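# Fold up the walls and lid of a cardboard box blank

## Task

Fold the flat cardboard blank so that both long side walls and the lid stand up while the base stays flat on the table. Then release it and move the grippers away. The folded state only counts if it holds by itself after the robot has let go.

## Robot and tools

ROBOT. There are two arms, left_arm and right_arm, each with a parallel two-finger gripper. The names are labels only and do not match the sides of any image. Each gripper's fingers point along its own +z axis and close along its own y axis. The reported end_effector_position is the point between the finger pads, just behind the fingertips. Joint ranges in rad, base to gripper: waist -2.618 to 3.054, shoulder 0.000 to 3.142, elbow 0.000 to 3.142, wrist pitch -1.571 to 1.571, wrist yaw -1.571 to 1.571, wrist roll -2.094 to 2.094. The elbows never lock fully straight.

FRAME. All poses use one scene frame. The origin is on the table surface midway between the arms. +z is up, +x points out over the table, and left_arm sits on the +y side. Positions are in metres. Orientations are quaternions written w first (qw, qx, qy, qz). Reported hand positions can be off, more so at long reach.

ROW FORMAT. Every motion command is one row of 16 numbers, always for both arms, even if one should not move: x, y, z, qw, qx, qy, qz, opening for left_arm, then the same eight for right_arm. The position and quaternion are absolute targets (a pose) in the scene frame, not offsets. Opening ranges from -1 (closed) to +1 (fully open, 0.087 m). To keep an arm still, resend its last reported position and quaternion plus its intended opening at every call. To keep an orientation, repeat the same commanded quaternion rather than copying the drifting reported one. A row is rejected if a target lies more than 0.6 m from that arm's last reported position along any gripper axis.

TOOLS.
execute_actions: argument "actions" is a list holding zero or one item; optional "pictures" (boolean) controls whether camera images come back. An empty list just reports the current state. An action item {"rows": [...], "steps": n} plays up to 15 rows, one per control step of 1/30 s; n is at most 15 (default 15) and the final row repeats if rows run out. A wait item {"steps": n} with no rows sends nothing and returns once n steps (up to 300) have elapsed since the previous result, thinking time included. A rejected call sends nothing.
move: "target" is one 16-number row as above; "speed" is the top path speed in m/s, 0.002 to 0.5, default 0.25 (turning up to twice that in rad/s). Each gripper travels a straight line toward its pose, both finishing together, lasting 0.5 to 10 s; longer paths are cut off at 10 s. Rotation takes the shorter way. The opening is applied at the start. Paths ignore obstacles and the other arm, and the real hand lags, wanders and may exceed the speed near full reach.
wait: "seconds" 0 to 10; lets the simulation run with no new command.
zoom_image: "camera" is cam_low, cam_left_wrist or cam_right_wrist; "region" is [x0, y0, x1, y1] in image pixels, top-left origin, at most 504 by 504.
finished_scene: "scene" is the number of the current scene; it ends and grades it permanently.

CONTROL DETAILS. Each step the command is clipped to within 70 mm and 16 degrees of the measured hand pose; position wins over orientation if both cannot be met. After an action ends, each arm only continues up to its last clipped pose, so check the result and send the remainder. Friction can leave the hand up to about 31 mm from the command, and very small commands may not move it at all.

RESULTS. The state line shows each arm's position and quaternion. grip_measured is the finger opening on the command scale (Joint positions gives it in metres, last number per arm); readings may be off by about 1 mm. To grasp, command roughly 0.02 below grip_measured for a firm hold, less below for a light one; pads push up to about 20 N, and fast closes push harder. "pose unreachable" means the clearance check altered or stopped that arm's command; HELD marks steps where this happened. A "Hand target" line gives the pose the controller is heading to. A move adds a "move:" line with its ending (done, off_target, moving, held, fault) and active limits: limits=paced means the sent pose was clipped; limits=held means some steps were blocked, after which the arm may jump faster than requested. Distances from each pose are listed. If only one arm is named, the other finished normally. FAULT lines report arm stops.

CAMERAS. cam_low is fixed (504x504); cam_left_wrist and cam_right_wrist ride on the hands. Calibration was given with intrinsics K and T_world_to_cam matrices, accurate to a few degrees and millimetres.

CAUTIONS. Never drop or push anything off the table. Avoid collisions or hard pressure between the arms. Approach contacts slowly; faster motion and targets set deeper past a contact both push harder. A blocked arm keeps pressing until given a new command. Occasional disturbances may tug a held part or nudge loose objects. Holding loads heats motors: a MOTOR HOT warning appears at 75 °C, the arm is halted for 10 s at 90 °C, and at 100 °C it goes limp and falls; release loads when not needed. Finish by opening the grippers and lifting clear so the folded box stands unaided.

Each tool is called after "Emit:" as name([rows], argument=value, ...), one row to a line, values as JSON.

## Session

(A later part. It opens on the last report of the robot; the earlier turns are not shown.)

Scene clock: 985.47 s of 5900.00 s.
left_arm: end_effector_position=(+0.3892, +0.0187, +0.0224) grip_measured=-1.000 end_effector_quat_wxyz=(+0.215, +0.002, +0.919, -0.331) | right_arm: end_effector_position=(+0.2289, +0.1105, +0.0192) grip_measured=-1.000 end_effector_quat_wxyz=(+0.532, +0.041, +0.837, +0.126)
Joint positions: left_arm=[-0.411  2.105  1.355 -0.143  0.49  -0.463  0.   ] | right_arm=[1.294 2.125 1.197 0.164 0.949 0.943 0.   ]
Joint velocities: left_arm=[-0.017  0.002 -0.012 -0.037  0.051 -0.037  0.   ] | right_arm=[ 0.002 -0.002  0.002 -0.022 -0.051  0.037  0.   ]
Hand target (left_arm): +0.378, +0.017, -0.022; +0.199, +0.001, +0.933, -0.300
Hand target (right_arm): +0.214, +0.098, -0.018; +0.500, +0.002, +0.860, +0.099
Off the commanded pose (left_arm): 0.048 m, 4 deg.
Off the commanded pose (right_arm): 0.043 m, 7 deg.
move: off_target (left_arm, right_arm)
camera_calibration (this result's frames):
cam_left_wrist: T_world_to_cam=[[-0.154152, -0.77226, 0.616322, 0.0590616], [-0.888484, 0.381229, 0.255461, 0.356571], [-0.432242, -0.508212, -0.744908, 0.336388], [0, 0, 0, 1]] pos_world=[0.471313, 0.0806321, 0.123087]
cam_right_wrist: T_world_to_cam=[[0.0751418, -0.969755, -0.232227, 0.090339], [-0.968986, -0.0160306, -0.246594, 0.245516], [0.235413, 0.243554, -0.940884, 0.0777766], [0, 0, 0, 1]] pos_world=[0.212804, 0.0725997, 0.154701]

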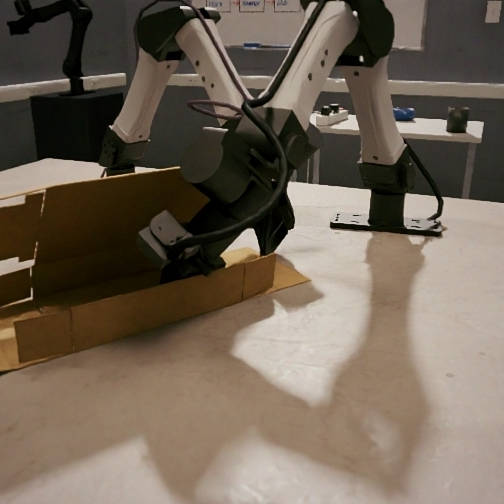

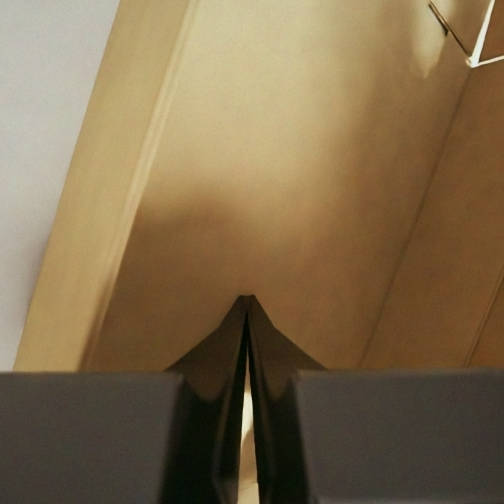

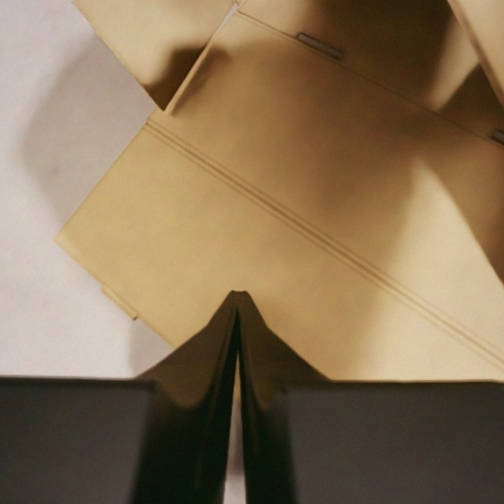

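Emit:
execute_actions(actions=[])

Scene clock: 1003.40 s of 5900.00 s.
left_arm: end_effector_position=(+0.3893, +0.0185, +0.0225) grip_measured=-1.000 end_effector_quat_wxyz=(+0.216, +0.003, +0.918, -0.332) | right_arm: end_effector_position=(+0.2289, +0.1104, +0.0192) grip_measured=-1.000 end_effector_quat_wxyz=(+0.532, +0.041, +0.837, +0.126)
Joint positions: left_arm=[-0.412  2.105  1.354 -0.141  0.49  -0.463  0.   ] | right_arm=[1.294 2.125 1.197 0.164 0.949 0.943 0.   ]
Joint velocities: left_arm=[ 0.007 -0.002 -0.002 -0.022  0.022 -0.007  0.   ] | right_arm=[ 0.012  0.007  0.012  0.007 -0.007 -0.022  0.   ]
Hand target (left_arm): +0.378, +0.017, -0.022; +0.199, +0.001, +0.933, -0.300
Hand target (right_arm): +0.214, +0.098, -0.018; +0.500, +0.002, +0.860, +0.100
Off the commanded pose (left_arm): 0.049 m, 4 deg.
Off the commanded pose (right_arm): 0.043 m, 7 deg.
Steps of this call (steps 1 to 90: nothing new was sent; then 14.93 s passed at rest). Readings (end_effector_position):
1: left_arm (+0.3893, +0.0187, +0.0225) | right_arm (+0.2289, +0.1105, +0.0191)
2: left_arm (+0.3893, +0.0185, +0.0225) | right_arm (+0.2289, +0.1104, +0.0192)
4: left_arm (+0.3893, +0.0185, +0.0225) | right_arm (+0.2289, +0.1104, +0.0192)
8: left_arm (+0.3893, +0.0185, +0.0225) | right_arm (+0.2289, +0.1104, +0.0192)
90: the state above
camera_calibration (this result's frames):
cam_left_wrist: T_world_to_cam=[[-0.155347, -0.77193, 0.616435, 0.0593071], [-0.888711, 0.38168, 0.253995, 0.356887], [-0.431347, -0.508375, -0.745315, 0.336057], [0, 0, 0, 1]] pos_world=[0.47134, 0.0804073, 0.123262]
cam_right_wrist: T_world_to_cam=[[0.0749076, -0.969878, -0.231788, 0.0902908], [-0.968956, -0.0158727, -0.246724, 0.245508], [0.235613, 0.243074, -0.940958, 0.0777898], [0, 0, 0, 1]] pos_world=[0.212794, 0.0725593, 0.154698]

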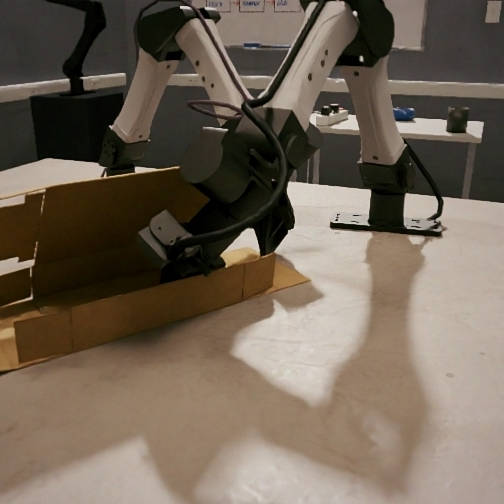

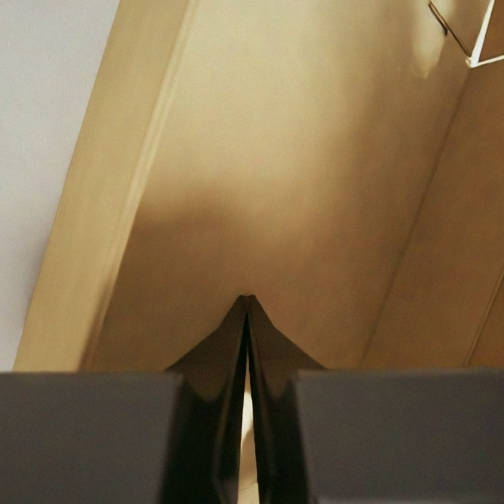

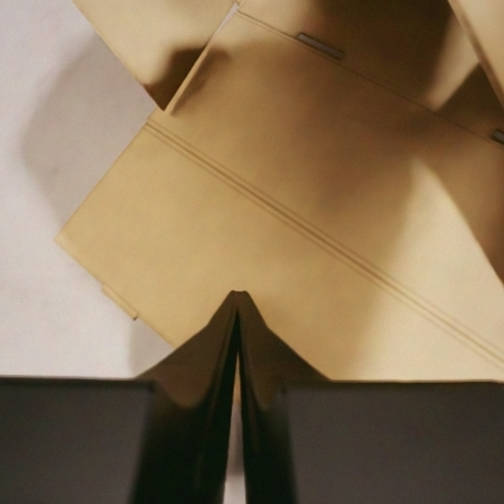

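Emit:
move(target=[0.38,0.015,-0.025,0.2,0,0.93,-0.3,-1,0.22,0.11,0.3,0.5,0,0.86,0.1,-1])

Emit:
move(target=[0.38,0.015,-0.025,0.2,0,0.93,-0.3,-1,0.27,-0.2,0.4,0.43,0,0.903,0,-1])

Scene clock: 1010.10 s of 5900.00 s.
left_arm: end_effector_position=(+0.3895, +0.0153, +0.0241) grip_measured=-1.000 end_effector_quat_wxyz=(+0.217, +0.007, +0.916, -0.339) | right_arm: end_effector_position=(+0.2295, +0.1176, +0.1257) grip_measured=-1.000 end_effector_quat_wxyz=(+0.535, +0.044, +0.831, +0.149)
Joint positions: left_arm=[-0.414  2.107  1.354 -0.13   0.503 -0.463  0.   ] | right_arm=[ 1.294  1.929  1.352 -0.125  0.935  0.922  0.   ]
Joint velocities: left_arm=[ 0.007  0.002 -0.002 -0.066  0.007  0.022  0.   ] | right_arm=[-0.012 -0.022  0.007  0.022 -0.022  0.051  0.   ]
Hand target (left_arm): +0.390, +0.016, +0.023; +0.218, +0.006, +0.917, -0.335
Hand target (right_arm): +0.228, +0.115, +0.116; +0.532, +0.038, +0.835, +0.139
Off the commanded pose (left_arm): 0.050 m, 5 deg.
Off the commanded pose (right_arm): 0.175 m, 9 deg; position clipped at the last step of the last action.
After step 90, 2.27 s passed at rest.
move: held (left_arm, right_arm); limits=paced,held; held on 27 of 43 steps (right_arm, left_arm), including the last (right_arm, left_arm)
pose unreachable (left arm): on one or more control steps of this call this arm could not follow its commanded pose, so it was not sent that pose on those steps. On the call's last step it was still not sent that pose. It may still have moved: this result reports where it is.
cause: the commanded pose would bring a part of the arm too close to another arm (this arm's forearm (the part past joint 3) and the other arm's wrist (the part past joint 4), along the way the arms are being sent).
pose unreachable (right arm): on one or more control steps of this call this arm could not follow its commanded pose, so it was not sent that pose on those steps. On the call's last step it was still not sent that pose. It may still have moved: this result reports where it is.
cause: the commanded pose would bring a part of the arm too close to another arm (this arm's wrist (the part past joint 4) and the other arm's forearm (the part past joint 3)).
camera_calibration (this result's frames):
cam_left_wrist: T_world_to_cam=[[-0.1677, -0.762411, 0.624984, 0.0603544], [-0.886373, 0.394113, 0.242936, 0.357036], [-0.431532, -0.513229, -0.741874, 0.335771], [0, 0, 0, 1]] pos_world=[0.471484, 0.07763, 0.124642]
cam_right_wrist: T_world_to_cam=[[0.0963778, -0.957423, -0.272126, 0.120566], [-0.96531, -0.0232535, -0.260067, 0.274164], [0.242666, 0.287751, -0.926452, 0.167408], [0, 0, 0, 1]] pos_world=[0.21241, 0.0736359, 0.259206]

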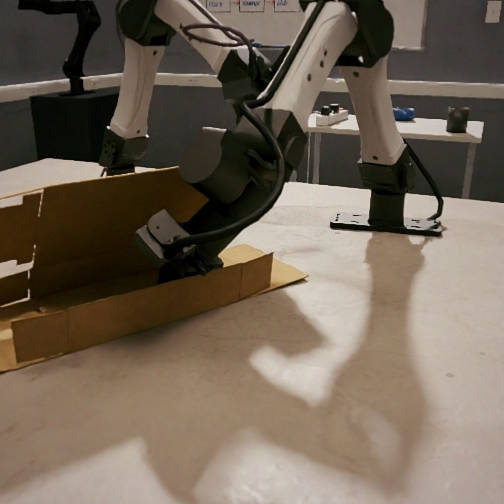

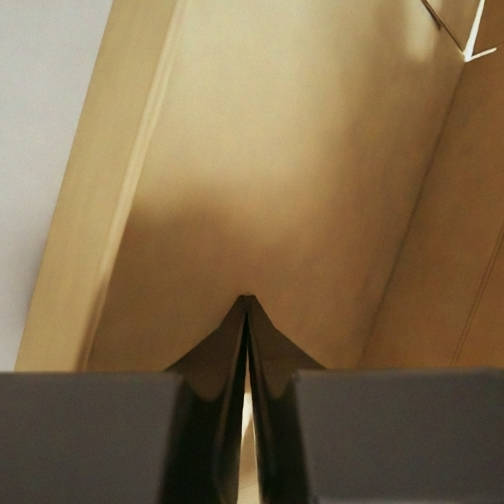

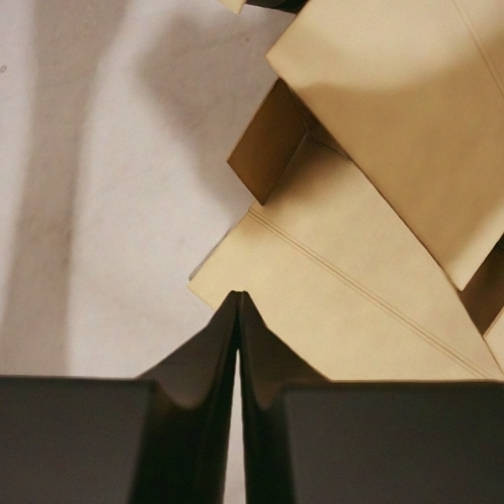

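Scene clock: 1012.87 s of 5900.00 s.
left_arm: end_effector_position=(+0.3941, +0.0093, +0.0231) grip_measured=-1.000 end_effector_quat_wxyz=(+0.230, +0.015, +0.912, -0.340) | right_arm: end_effector_position=(+0.2596, -0.1989, +0.3961) grip_measured=-1.000 end_effector_quat_wxyz=(+0.433, +0.001, +0.902, +0.001)
Joint positions: left_arm=[-0.426  2.117  1.354 -0.089  0.493 -0.463  0.   ] | right_arm=[ 0.602  1.584  2.343 -1.524  0.443  0.394  0.   ]
Joint velocities: left_arm=[ 0.007  0.002  0.002 -0.051 -0.037 -0.037  0.   ] | right_arm=[-0.007 -0.007 -0.017  0.037  0.022  0.007  0.   ]
Hand target (left_arm): +0.378, +0.016, -0.022; +0.200, +0.002, +0.933, -0.301
Hand target (right_arm): +0.262, -0.201, +0.398; +0.433, +0.000, +0.901, +0.000
Off the commanded pose (left_arm): 0.050 m, 6 deg.
Off the commanded pose (right_arm): 0.011 m, 0 deg.
move: off_target (left_arm, right_arm)
camera_calibration (this result's frames):
cam_left_wrist: T_world_to_cam=[[-0.191054, -0.760237, 0.620917, 0.0664442], [-0.89113, 0.399566, 0.215022, 0.366196], [-0.411565, -0.512236, -0.753809, 0.326309], [0, 0, 0, 1]] pos_world=[0.47332, 0.071341, 0.125978]
cam_right_wrist: T_world_to_cam=[[0.0151454, -0.999736, 0.0172676, -0.213732], [-0.999852, -0.0152838, -0.00791112, 0.276862], [0.00817294, -0.0171452, -0.99982, 0.531046], [0, 0, 0, 1]] pos_world=[0.275717, -0.200339, 0.536831]

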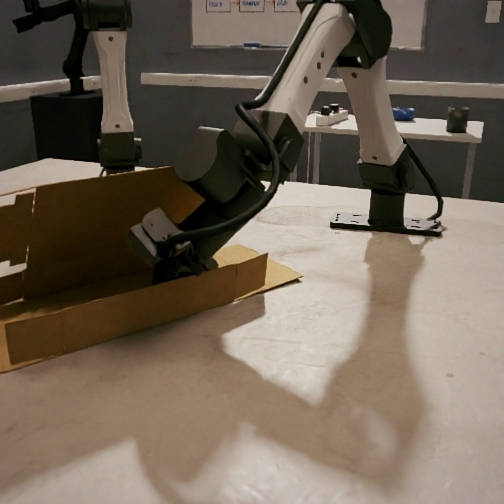

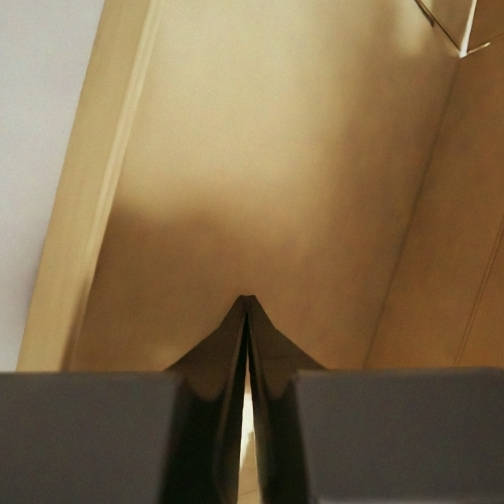

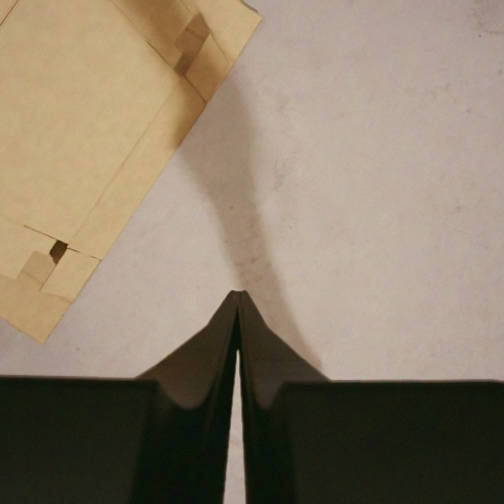

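Emit:
move(target=[0.38,0.015,-0.025,0.2,0,0.93,-0.3,-1,0.3,-0.04,0.4,0.43,0,0.903,0,-1])

Scene clock: 1018.30 s of 5900.00 s.
left_arm: end_effector_position=(+0.3943, +0.0087, +0.0233) grip_measured=-1.000 end_effector_quat_wxyz=(+0.231, +0.015, +0.911, -0.340) | right_arm: end_effector_position=(+0.3023, -0.0462, +0.3913) grip_measured=-1.000 end_effector_quat_wxyz=(+0.492, -0.025, +0.869, +0.038)
Joint positions: left_arm=[-0.426  2.118  1.354 -0.087  0.494 -0.464  0.   ] | right_arm=[ 0.916  2.041  2.829 -1.494  0.658  0.527  0.   ]
Joint velocities: left_arm=[ 0.007 -0.002  0.012  0.007 -0.066 -0.022  0.   ] | right_arm=[-0.002 -0.002 -0.007  0.037  0.007 -0.022  0.   ]
Hand target (left_arm): +0.378, +0.016, -0.022; +0.200, +0.002, +0.933, -0.301
Hand target (right_arm): +0.303, -0.042, +0.401; +0.506, -0.016, +0.861, +0.052
Off the commanded pose (left_arm): 0.051 m, 6 deg.
Off the commanded pose (right_arm): 0.011 m, 10 deg.
elbow stopped short (right arm): the move would have taken joint 3 (elbow) straighter than the controller allows; a more bent joint 3 avoids this.
After step 90, 1.17 s passed at rest.
move: off_target (left_arm, right_arm)
camera_calibration (this result's frames):
cam_left_wrist: T_world_to_cam=[[-0.192445, -0.759346, 0.621577, 0.0664833], [-0.891272, 0.400293, 0.21307, 0.366666], [-0.410607, -0.51299, -0.753819, 0.325882], [0, 0, 0, 1]] pos_world=[0.473404, 0.0708844, 0.126206]
cam_right_wrist: T_world_to_cam=[[0.0932068, -0.995458, -0.0193767, -0.070706], [-0.985405, -0.0894463, -0.144832, 0.367625], [0.142441, 0.0325932, -0.989267, 0.486085], [0, 0, 0, 1]] pos_world=[0.299611, -0.0533453, 0.532742]

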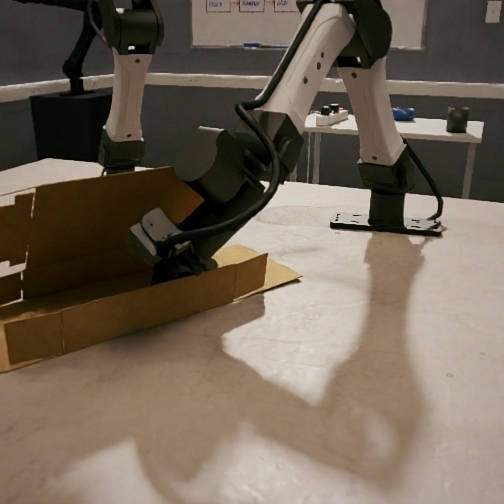

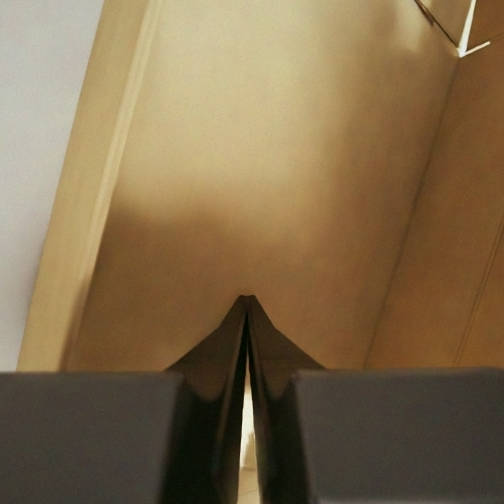

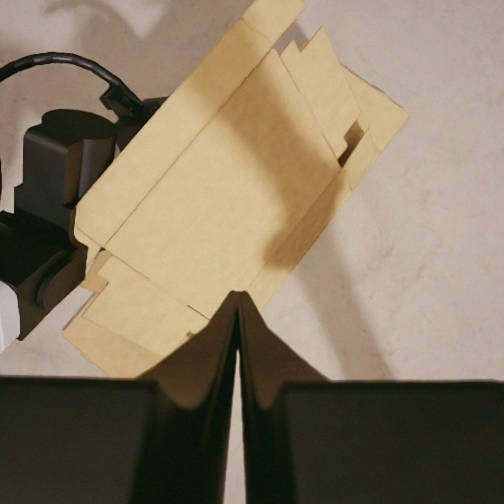

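Emit:
move(target=[0.38,0.015,-0.025,0.2,0,0.93,-0.3,-1,0.33,-0.15,0.08,0.2,0,0.84,0.5,-1])

Emit:
move(target=[0.38,0.015,-0.025,0.2,0,0.93,-0.3,-1,0.35,-0.095,0.0,0.2,0,0.84,0.5,-1], speed=0.08)

Emit:
move(target=[0.38,0.0,0.09,0.2,0,0.9,-0.4,-1,0.35,-0.095,0.0,0.2,0,0.84,0.5,-1], speed=0.08)

Emit:
move(target=[0.34,-0.11,0.11,0.2,0,0.9,-0.4,-1,0.35,-0.095,0.0,0.2,0,0.84,0.5,-1], speed=0.06)

Scene clock: 1042.80 s of 5900.00 s.
left_arm: end_effector_position=(+0.3946, +0.0083, +0.0233) grip_measured=-1.000 end_effector_quat_wxyz=(+0.231, +0.015, +0.911, -0.341) | right_arm: end_effector_position=(+0.3299, -0.1456, +0.0848) grip_measured=-1.000 end_effector_quat_wxyz=(+0.201, +0.000, +0.844, +0.498)
Joint positions: left_arm=[-0.427  2.118  1.354 -0.084  0.495 -0.464  0.   ] | right_arm=[ 0.064  1.802  0.965 -0.006 -0.967  0.441  0.   ]
Joint velocities: left_arm=[-0.007 -0.007 -0.017 -0.037 -0.037 -0.007  0.   ] | right_arm=[-0.012  0.007 -0.002 -0.007  0.007  0.022  0.   ]
Hand target (left_arm): +0.378, +0.017, -0.022; +0.200, +0.001, +0.933, -0.301
Hand target (right_arm): +0.329, -0.148, +0.081; +0.202, -0.001, +0.842, +0.500
Off the commanded pose (left_arm): 0.051 m, 7 deg.
Off the commanded pose (right_arm): 0.007 m, 0 deg.
After step 90, 18.57 s passed at rest.
move: off_target (left_arm); limits=paced
camera_calibration (this result's frames):
cam_left_wrist: T_world_to_cam=[[-0.1938, -0.758428, 0.622277, 0.0667221], [-0.891317, 0.401129, 0.211305, 0.367089], [-0.409873, -0.513695, -0.753738, 0.325502], [0, 0, 0, 1]] pos_world=[0.473538, 0.0705631, 0.126256]
cam_right_wrist: T_world_to_cam=[[0.222341, -0.509991, -0.830948, -0.0811868], [-0.840459, -0.532233, 0.10177, 0.208392], [-0.494159, 0.67575, -0.546963, 0.448301], [0, 0, 0, 1]] pos_world=[0.414728, -0.233431, 0.156534]

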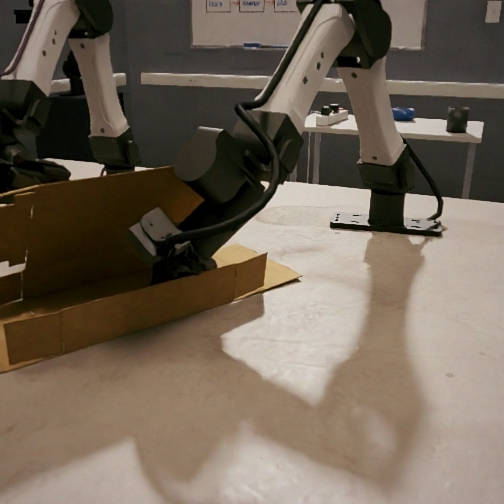

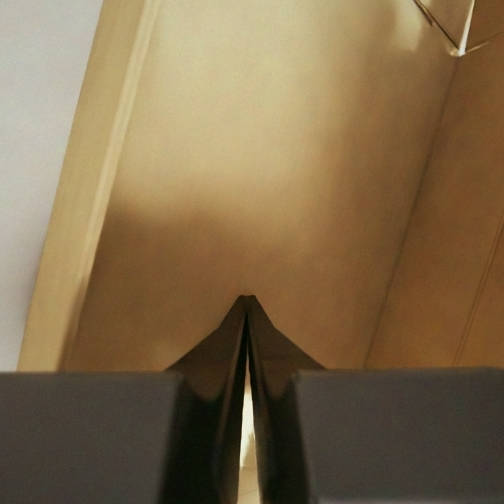

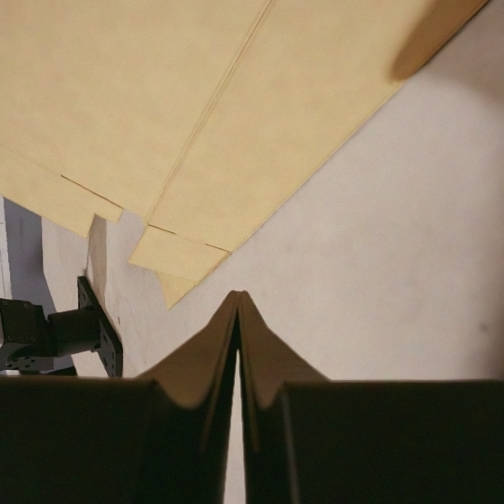

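Scene clock: 1044.47 s of 5900.00 s.
left_arm: end_effector_position=(+0.3946, +0.0078, +0.0233) grip_measured=-1.000 end_effector_quat_wxyz=(+0.232, +0.016, +0.911, -0.341) | right_arm: end_effector_position=(+0.3539, -0.0986, +0.0155) grip_measured=-1.000 end_effector_quat_wxyz=(+0.205, -0.007, +0.834, +0.512)
Joint positions: left_arm=[-0.428  2.119  1.354 -0.082  0.494 -0.464  0.   ] | right_arm=[ 0.181  2.094  0.965  0.433 -0.914  0.596  0.   ]
Joint velocities: left_arm=[-0.007  0.002 -0.007  0.095 -0.007 -0.037  0.   ] | right_arm=[-0.002 -0.002 -0.012  0.007 -0.007 -0.051  0.   ]
Hand target (left_arm): +0.378, +0.016, -0.022; +0.200, +0.002, +0.933, -0.301
Hand target (right_arm): +0.351, -0.096, +0.001; +0.200, -0.000, +0.842, +0.501
Off the commanded pose (left_arm): 0.051 m, 7 deg.
Off the commanded pose (right_arm): 0.016 m, 2 deg.
move: off_target (left_arm, right_arm)
camera_calibration (this result's frames):
cam_left_wrist: T_world_to_cam=[[-0.195435, -0.758136, 0.622122, 0.0669509], [-0.891283, 0.401964, 0.209855, 0.367387], [-0.40917, -0.513474, -0.754271, 0.32499], [0, 0, 0, 1]] pos_world=[0.473507, 0.0699552, 0.126381]
cam_right_wrist: T_world_to_cam=[[0.244658, -0.480549, -0.842149, -0.125016], [-0.833934, -0.547396, 0.0700847, 0.257325], [-0.494668, 0.68515, -0.534671, 0.391405], [0, 0, 0, 1]] pos_world=[0.438794, -0.187388, 0.0859557]

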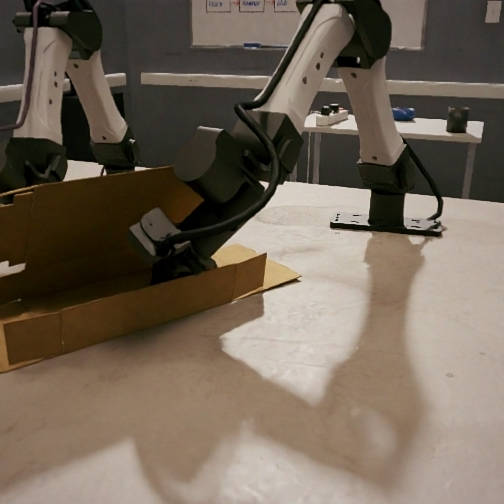

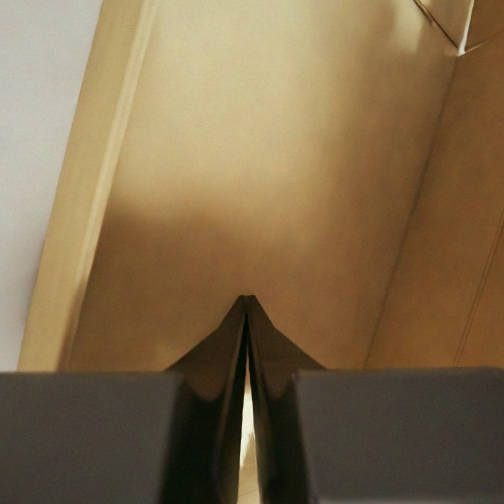

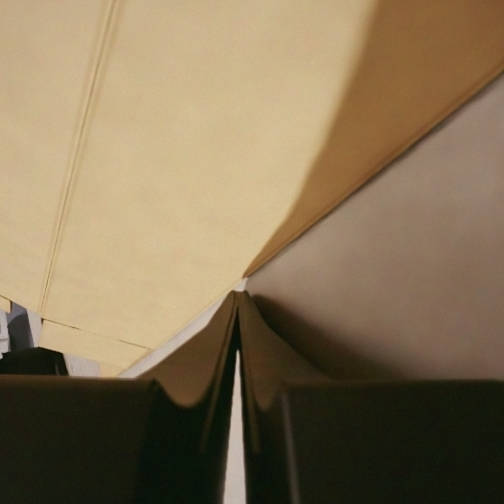

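Scene clock: 1045.80 s of 5900.00 s.
left_arm: end_effector_position=(+0.3738, +0.0011, +0.0683) grip_measured=-1.000 end_effector_quat_wxyz=(+0.190, -0.000, +0.904, -0.383) | right_arm: end_effector_position=(+0.3552, -0.0971, +0.0158) grip_measured=-1.000 end_effector_quat_wxyz=(+0.209, -0.009, +0.834, +0.511)
Joint positions: left_arm=[-0.421  2.029  1.382 -0.223  0.593 -0.526  0.   ] | right_arm=[ 0.185  2.094  0.965  0.443 -0.906  0.598  0.   ]
Joint velocities: left_arm=[ 0.007 -0.012  0.017 -0.051 -0.007 -0.022  0.   ] | right_arm=[-0.007 -0.017 -0.002 -0.095  0.051 -0.022  0.   ]
Hand target (left_arm): +0.378, +0.001, +0.090; +0.200, +0.000, +0.896, -0.398
Hand target (right_arm): +0.350, -0.095, +0.000; +0.200, -0.000, +0.842, +0.501
Off the commanded pose (left_arm): 0.023 m, 2 deg.
Off the commanded pose (right_arm): 0.017 m, 2 deg.
move: off_target (left_arm, right_arm)
camera_calibration (this result's frames):
cam_left_wrist: T_world_to_cam=[[-0.152021, -0.696698, 0.701072, 0.00814705], [-0.863951, 0.438202, 0.248128, 0.32916], [-0.480082, -0.567971, -0.668529, 0.367612], [0, 0, 0, 1]] pos_world=[0.462101, 0.07023, 0.158373]
cam_right_wrist: T_world_to_cam=[[0.251194, -0.483181, -0.838712, -0.126945], [-0.835652, -0.545519, 0.0639955, 0.260049], [-0.488455, 0.684796, -0.540802, 0.389053], [0, 0, 0, 1]] pos_world=[0.439233, -0.185898, 0.0872884]

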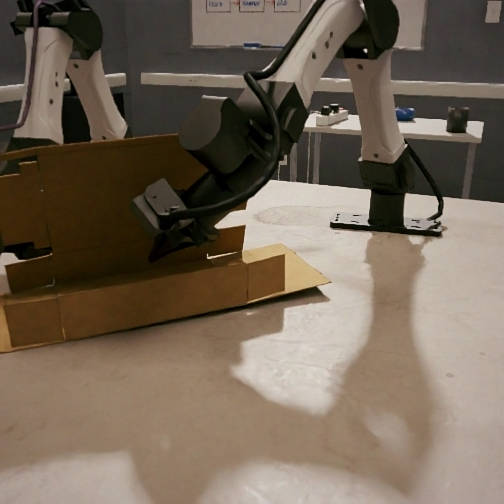

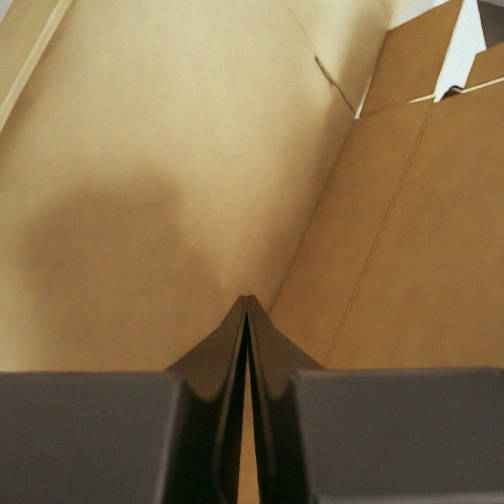

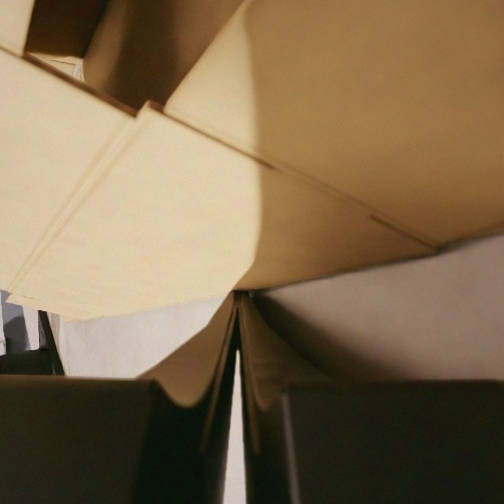

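Scene clock: 1048.33 s of 5900.00 s.
left_arm: end_effector_position=(+0.3414, -0.0917, +0.0911) grip_measured=-1.000 end_effector_quat_wxyz=(+0.197, -0.013, +0.907, -0.373) | right_arm: end_effector_position=(+0.3570, -0.0975, +0.0156) grip_measured=-1.000 end_effector_quat_wxyz=(+0.209, +0.000, +0.835, +0.509)
Joint positions: left_arm=[-0.666  2.004  1.43  -0.197  0.392 -0.743  0.   ] | right_arm=[ 0.185  2.094  0.965  0.446 -0.894  0.616  0.   ]
Joint velocities: left_arm=[ 0.012  0.007 -0.002  0.051  0.037 -0.022  0.   ] | right_arm=[-0.017  0.032 -0.002 -0.022 -0.007  0.022  0.   ]
Hand target (left_arm): +0.337, -0.109, +0.110; +0.197, +0.000, +0.896, -0.399
Hand target (right_arm): +0.350, -0.095, +0.000; +0.200, -0.000, +0.842, +0.501
Off the commanded pose (left_arm): 0.026 m, 4 deg.
Off the commanded pose (right_arm): 0.017 m, 1 deg.
move: off_target (left_arm, right_arm)
camera_calibration (this result's frames):
cam_left_wrist: T_world_to_cam=[[-0.130134, -0.713021, 0.688961, -0.0852178], [-0.878048, 0.405636, 0.253953, 0.337501], [-0.460541, -0.571892, -0.678853, 0.30857], [0, 0, 0, 1]] pos_world=[0.427361, -0.0211956, 0.182476]
cam_right_wrist: T_world_to_cam=[[0.233949, -0.487974, -0.840922, -0.122071], [-0.843782, -0.531596, 0.0737328, 0.265471], [-0.483011, 0.692305, -0.53611, 0.388835], [0, 0, 0, 1]] pos_world=[0.440369, -0.187636, 0.0862325]

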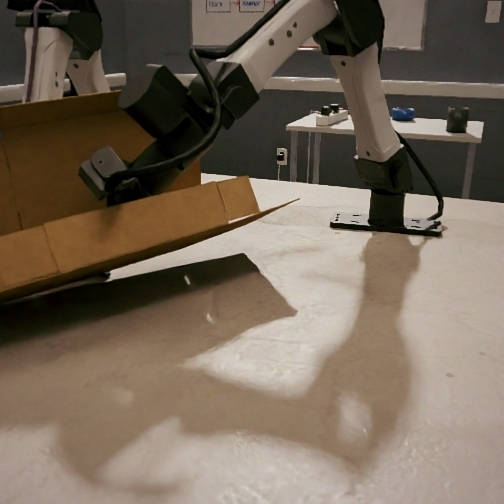

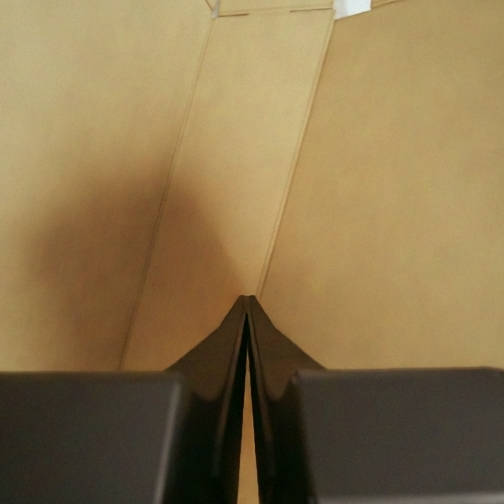

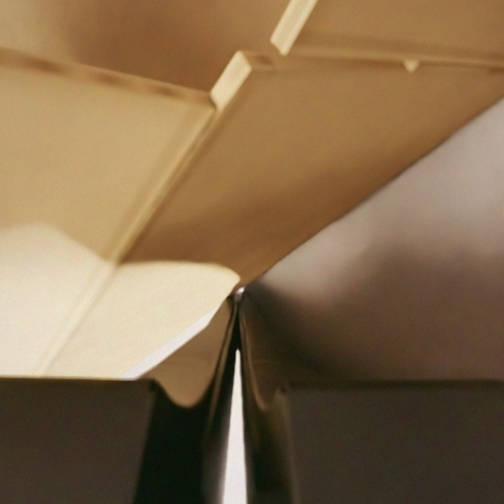

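Emit:
move(target=[0.35,-0.04,0.07,0.2,0,0.95,-0.25,-1,0.35,-0.17,0.03,0.2,0,0.84,0.5,-1], speed=0.06)

Emit:
move(target=[0.35,-0.04,-0.03,0.2,0,0.95,-0.25,-1,0.3,-0.15,0.38,0.43,0,0.903,0,0.3], speed=0.15)

Scene clock: 1059.90 s of 5900.00 s.
left_arm: end_effector_position=(+0.3443, -0.0439, +0.0710) grip_measured=-1.000 end_effector_quat_wxyz=(+0.199, +0.000, +0.946, -0.256) | right_arm: end_effector_position=(+0.3389, -0.1661, +0.0153) grip_measured=-1.000 end_effector_quat_wxyz=(+0.182, +0.012, +0.847, +0.500)
Joint positions: left_arm=[-0.639  2.004  1.492 -0.436  0.236 -0.596  0.   ] | right_arm=[ 0.002  2.033  0.965  0.112 -1.011  0.361  0.   ]
Joint velocities: left_arm=[-0.017 -0.002 -0.007  0.007  0.007  0.022  0.   ] | right_arm=[-0.017 -0.022  0.002 -0.081  0.007 -0.022  0.   ]
Hand target (left_arm): +0.351, -0.040, +0.070; +0.200, -0.001, +0.947, -0.250
Hand target (right_arm): +0.348, -0.169, +0.030; +0.201, +0.001, +0.842, +0.501
Off the commanded pose (left_arm): 0.007 m, 1 deg.
Off the commanded pose (right_arm): 0.019 m, 3 deg.
After step 90, 6.00 s passed at rest.
move: off_target (right_arm)
camera_calibration (this result's frames):
cam_left_wrist: T_world_to_cam=[[-0.110207, -0.862125, 0.494566, -0.0365964], [-0.884268, 0.312237, 0.347242, 0.317171], [-0.453788, -0.39906, -0.796761, 0.337208], [0, 0, 0, 1]] pos_world=[0.429452, 0.00398295, 0.176638]
cam_right_wrist: T_world_to_cam=[[0.183813, -0.504311, -0.843732, -0.137267], [-0.835063, -0.532924, 0.136612, 0.209643], [-0.51854, 0.679458, -0.519089, 0.436988], [0, 0, 0, 1]] pos_world=[0.426892, -0.254416, 0.0823796]

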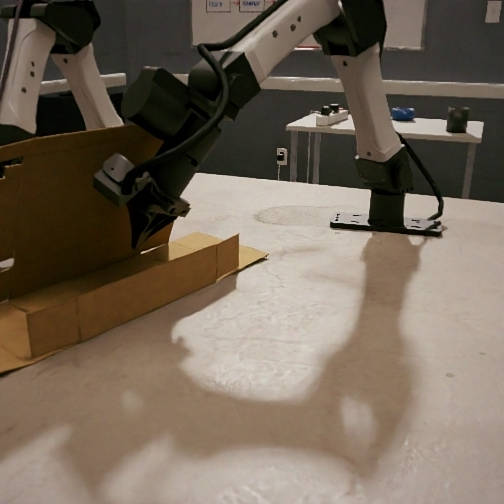

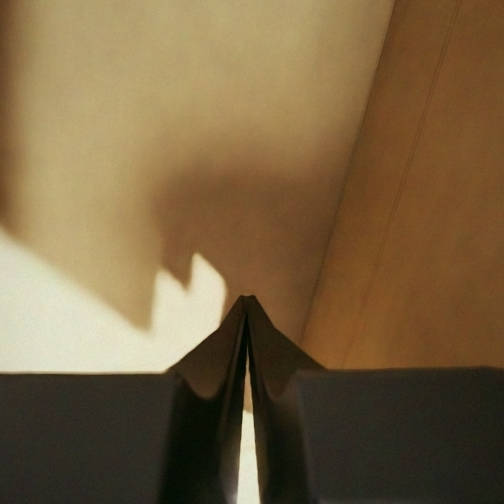

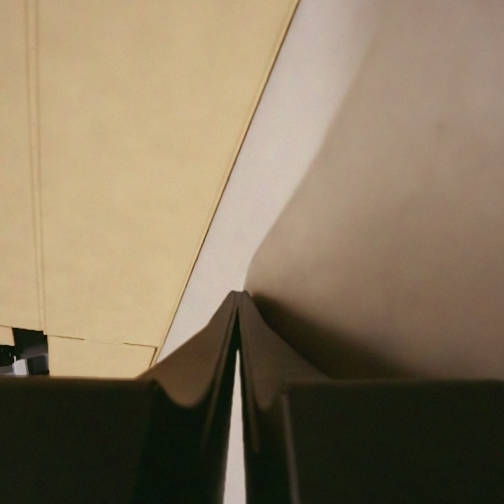

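Scene clock: 1064.47 s of 5900.00 s.
left_arm: end_effector_position=(+0.3629, -0.0619, +0.0232) grip_measured=-1.000 end_effector_quat_wxyz=(+0.234, +0.014, +0.926, -0.297) | right_arm: end_effector_position=(+0.2973, -0.1551, +0.3763) grip_measured=+0.300 end_effector_quat_wxyz=(+0.427, -0.001, +0.904, +0.000)
Joint positions: left_arm=[-0.639  2.107  1.377 -0.107  0.275 -0.596  0.   ] | right_arm=[ 0.657  1.739  2.407 -1.465  0.477  0.438  0.057]
Joint velocities: left_arm=[-0.007 -0.007  0.007  0.007  0.007 -0.051  0.   ] | right_arm=[ 0.012  0.002 -0.002 -0.066  0.007  0.022 -0.001]
Hand target (left_arm): +0.349, -0.040, -0.027; +0.199, +0.001, +0.948, -0.249
Hand target (right_arm): +0.298, -0.151, +0.377; +0.429, +0.000, +0.903, +0.002
Off the commanded pose (left_arm): 0.059 m, 7 deg.
Off the commanded pose (right_arm): 0.007 m, 0 deg.
move: off_target (left_arm)
camera_calibration (this result's frames):
cam_left_wrist: T_world_to_cam=[[-0.173512, -0.815974, 0.551435, -0.00189581], [-0.900542, 0.358109, 0.246543, 0.366937], [-0.398646, -0.453812, -0.796954, 0.277061], [0, 0, 0, 1]] pos_world=[0.440563, -0.00721668, 0.131385]
cam_right_wrist: T_world_to_cam=[[0.0183113, -0.999638, 0.0197069, -0.171961], [-0.999825, -0.0182307, 0.00426462, 0.310063], [-0.00390381, -0.0197816, -0.999797, 0.514818], [0, 0, 0, 1]] pos_world=[0.315167, -0.156063, 0.51678]

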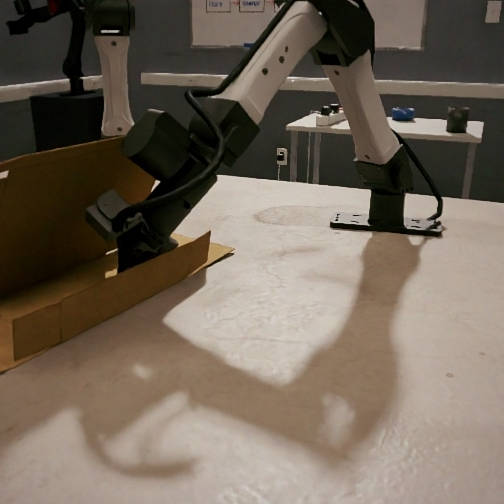

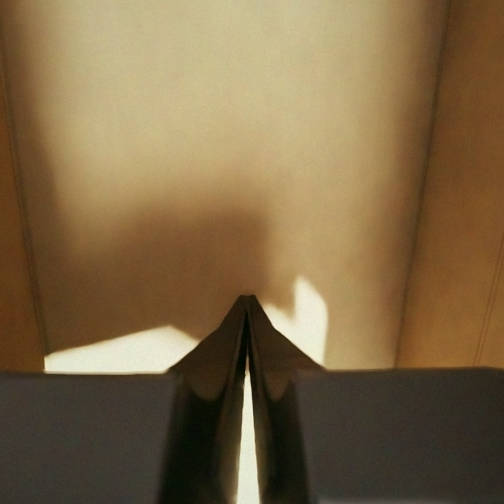

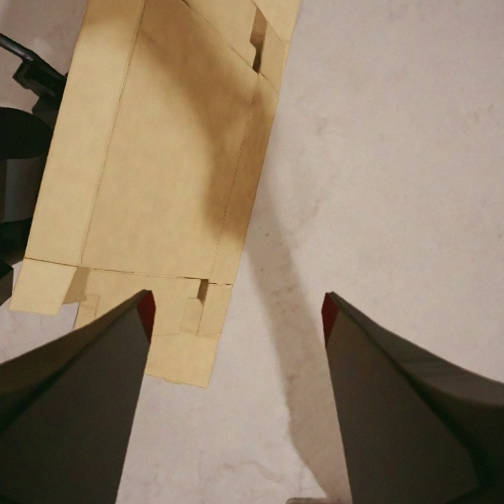

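Emit:
move(target=[0.35,-0.04,-0.03,0.2,0,0.95,-0.25,-1,0.46,0.005,0.27,0.35,0,0.93,0.1,-1])

Emit:
move(target=[0.35,-0.04,-0.03,0.2,0,0.95,-0.25,-1,0.46,0.005,0.17,0.35,0,0.93,0.1,-1], speed=0.06)

Scene clock: 1073.27 s of 5900.00 s.
left_arm: end_effector_position=(+0.3629, -0.0621, +0.0231) grip_measured=-1.000 end_effector_quat_wxyz=(+0.235, +0.015, +0.925, -0.298) | right_arm: end_effector_position=(+0.4563, +0.0040, +0.2591) grip_measured=-1.000 end_effector_quat_wxyz=(+0.412, -0.013, +0.901, +0.134)
Joint positions: left_arm=[-0.639  2.106  1.373 -0.1    0.276 -0.596  0.   ] | right_arm=[ 0.636  2.405  2.833 -1.122  0.225  0.485  0.   ]
Joint velocities: left_arm=[-0.017  0.012 -0.007 -0.022  0.037  0.007  0.   ] | right_arm=[-0.002 -0.007  0.007 -0.007 -0.007  0.022  0.   ]
Hand target (left_arm): +0.348, -0.039, -0.027; +0.199, +0.001, +0.948, -0.250
Hand target (right_arm): +0.463, +0.002, +0.273; +0.428, -0.002, +0.891, +0.149
Off the commanded pose (left_arm): 0.059 m, 8 deg.
Off the commanded pose (right_arm): 0.012 m, 9 deg.
elbow stopped short (right arm): the move would have taken joint 3 (elbow) straighter than the controller allows; a more bent joint 3 avoids this.
After step 90, 4.03 s passed at rest.
move: off_target (left_arm, right_arm)
camera_calibration (this result's frames):
cam_left_wrist: T_world_to_cam=[[-0.175212, -0.814449, 0.553149, -0.00131983], [-0.900938, 0.359194, 0.243496, 0.367273], [-0.397003, -0.45569, -0.796703, 0.276123], [0, 0, 0, 1]] pos_world=[0.440281, -0.00717066, 0.131289]
cam_right_wrist: T_world_to_cam=[[0.149584, -0.9656, -0.2127, -0.0134316], [-0.98788, -0.154969, 0.00877892, 0.466352], [-0.041439, 0.208809, -0.977078, 0.411752], [0, 0, 0, 1]] pos_world=[0.479771, -0.0266771, 0.395363]

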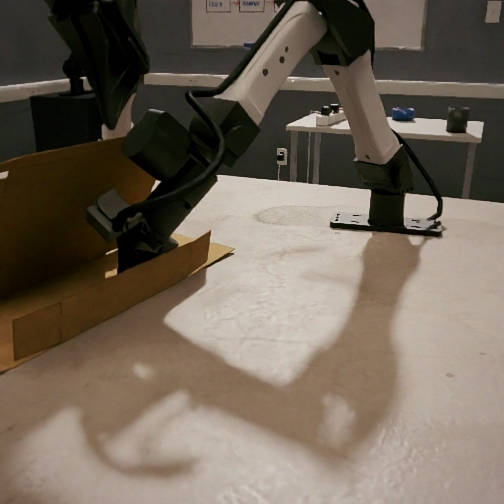

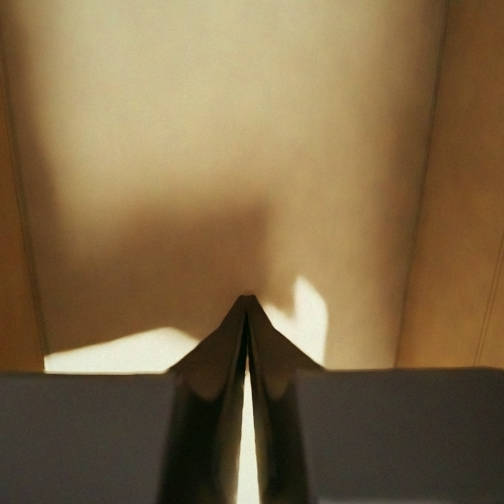

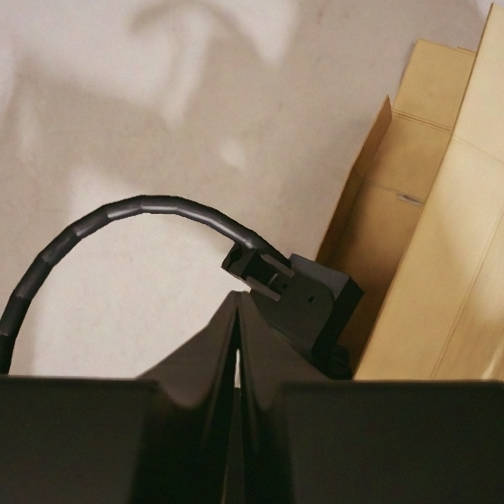

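Scene clock: 1075.07 s of 5900.00 s.
left_arm: end_effector_position=(+0.3630, -0.0625, +0.0235) grip_measured=-1.000 end_effector_quat_wxyz=(+0.236, +0.015, +0.925, -0.299) | right_arm: end_effector_position=(+0.4657, +0.0083, +0.1799) grip_measured=-1.000 end_effector_quat_wxyz=(+0.365, +0.002, +0.925, +0.106)
Joint positions: left_arm=[-0.639  2.106  1.373 -0.097  0.278 -0.596  0.   ] | right_arm=[ 0.633  2.395  2.537 -0.961  0.233  0.527  0.   ]
Joint velocities: left_arm=[-0.007 -0.012 -0.002 -0.095 -0.037 -0.022  0.   ] | right_arm=[ 0.002  0.022 -0.012 -0.007 -0.022  0.037  0.   ]
Hand target (left_arm): +0.348, -0.039, -0.027; +0.199, +0.001, +0.948, -0.250
Hand target (right_arm): +0.460, +0.005, +0.170; +0.350, +0.001, +0.931, +0.100
Off the commanded pose (left_arm): 0.060 m, 8 deg.
Off the commanded pose (right_arm): 0.012 m, 2 deg.
move: off_target (left_arm, right_arm)
camera_calibration (this result's frames):
cam_left_wrist: T_world_to_cam=[[-0.17697, -0.812915, 0.554844, -0.00118742], [-0.900787, 0.360924, 0.241488, 0.367581], [-0.396565, -0.45706, -0.796136, 0.276048], [0, 0, 0, 1]] pos_world=[0.440373, -0.00746372, 0.131664]
cam_right_wrist: T_world_to_cam=[[0.0922237, -0.979271, -0.180341, -0.00646188], [-0.985818, -0.115296, 0.121938, 0.455318], [-0.140203, 0.166538, -0.976016, 0.380043], [0, 0, 0, 1]] pos_world=[0.50274, -0.0171232, 0.314242]

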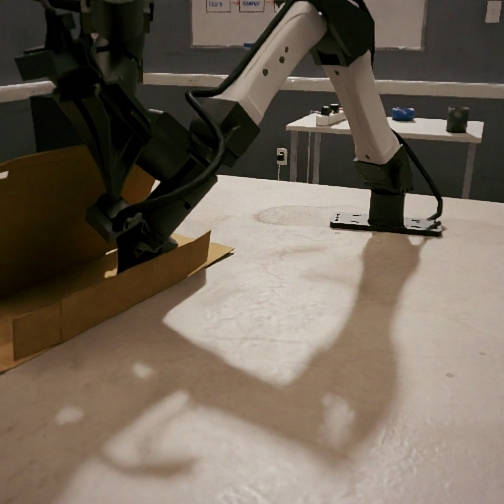

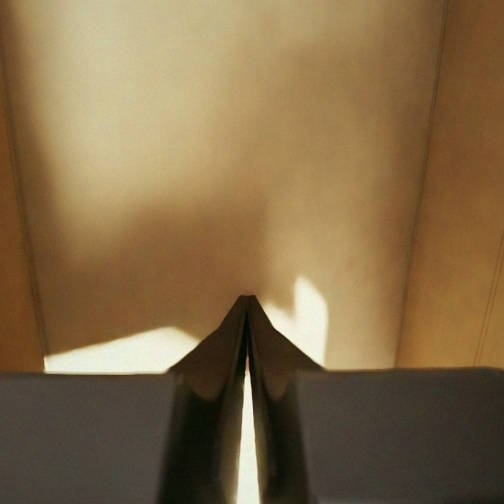

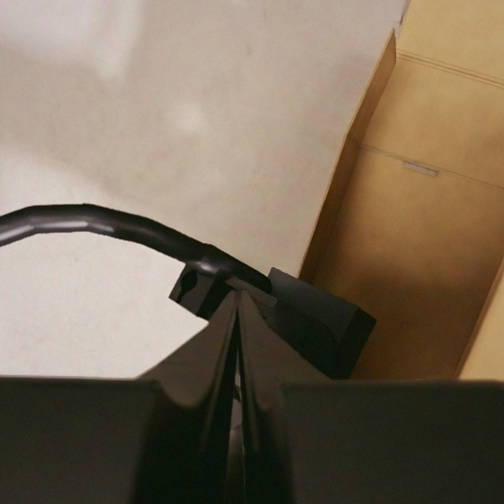

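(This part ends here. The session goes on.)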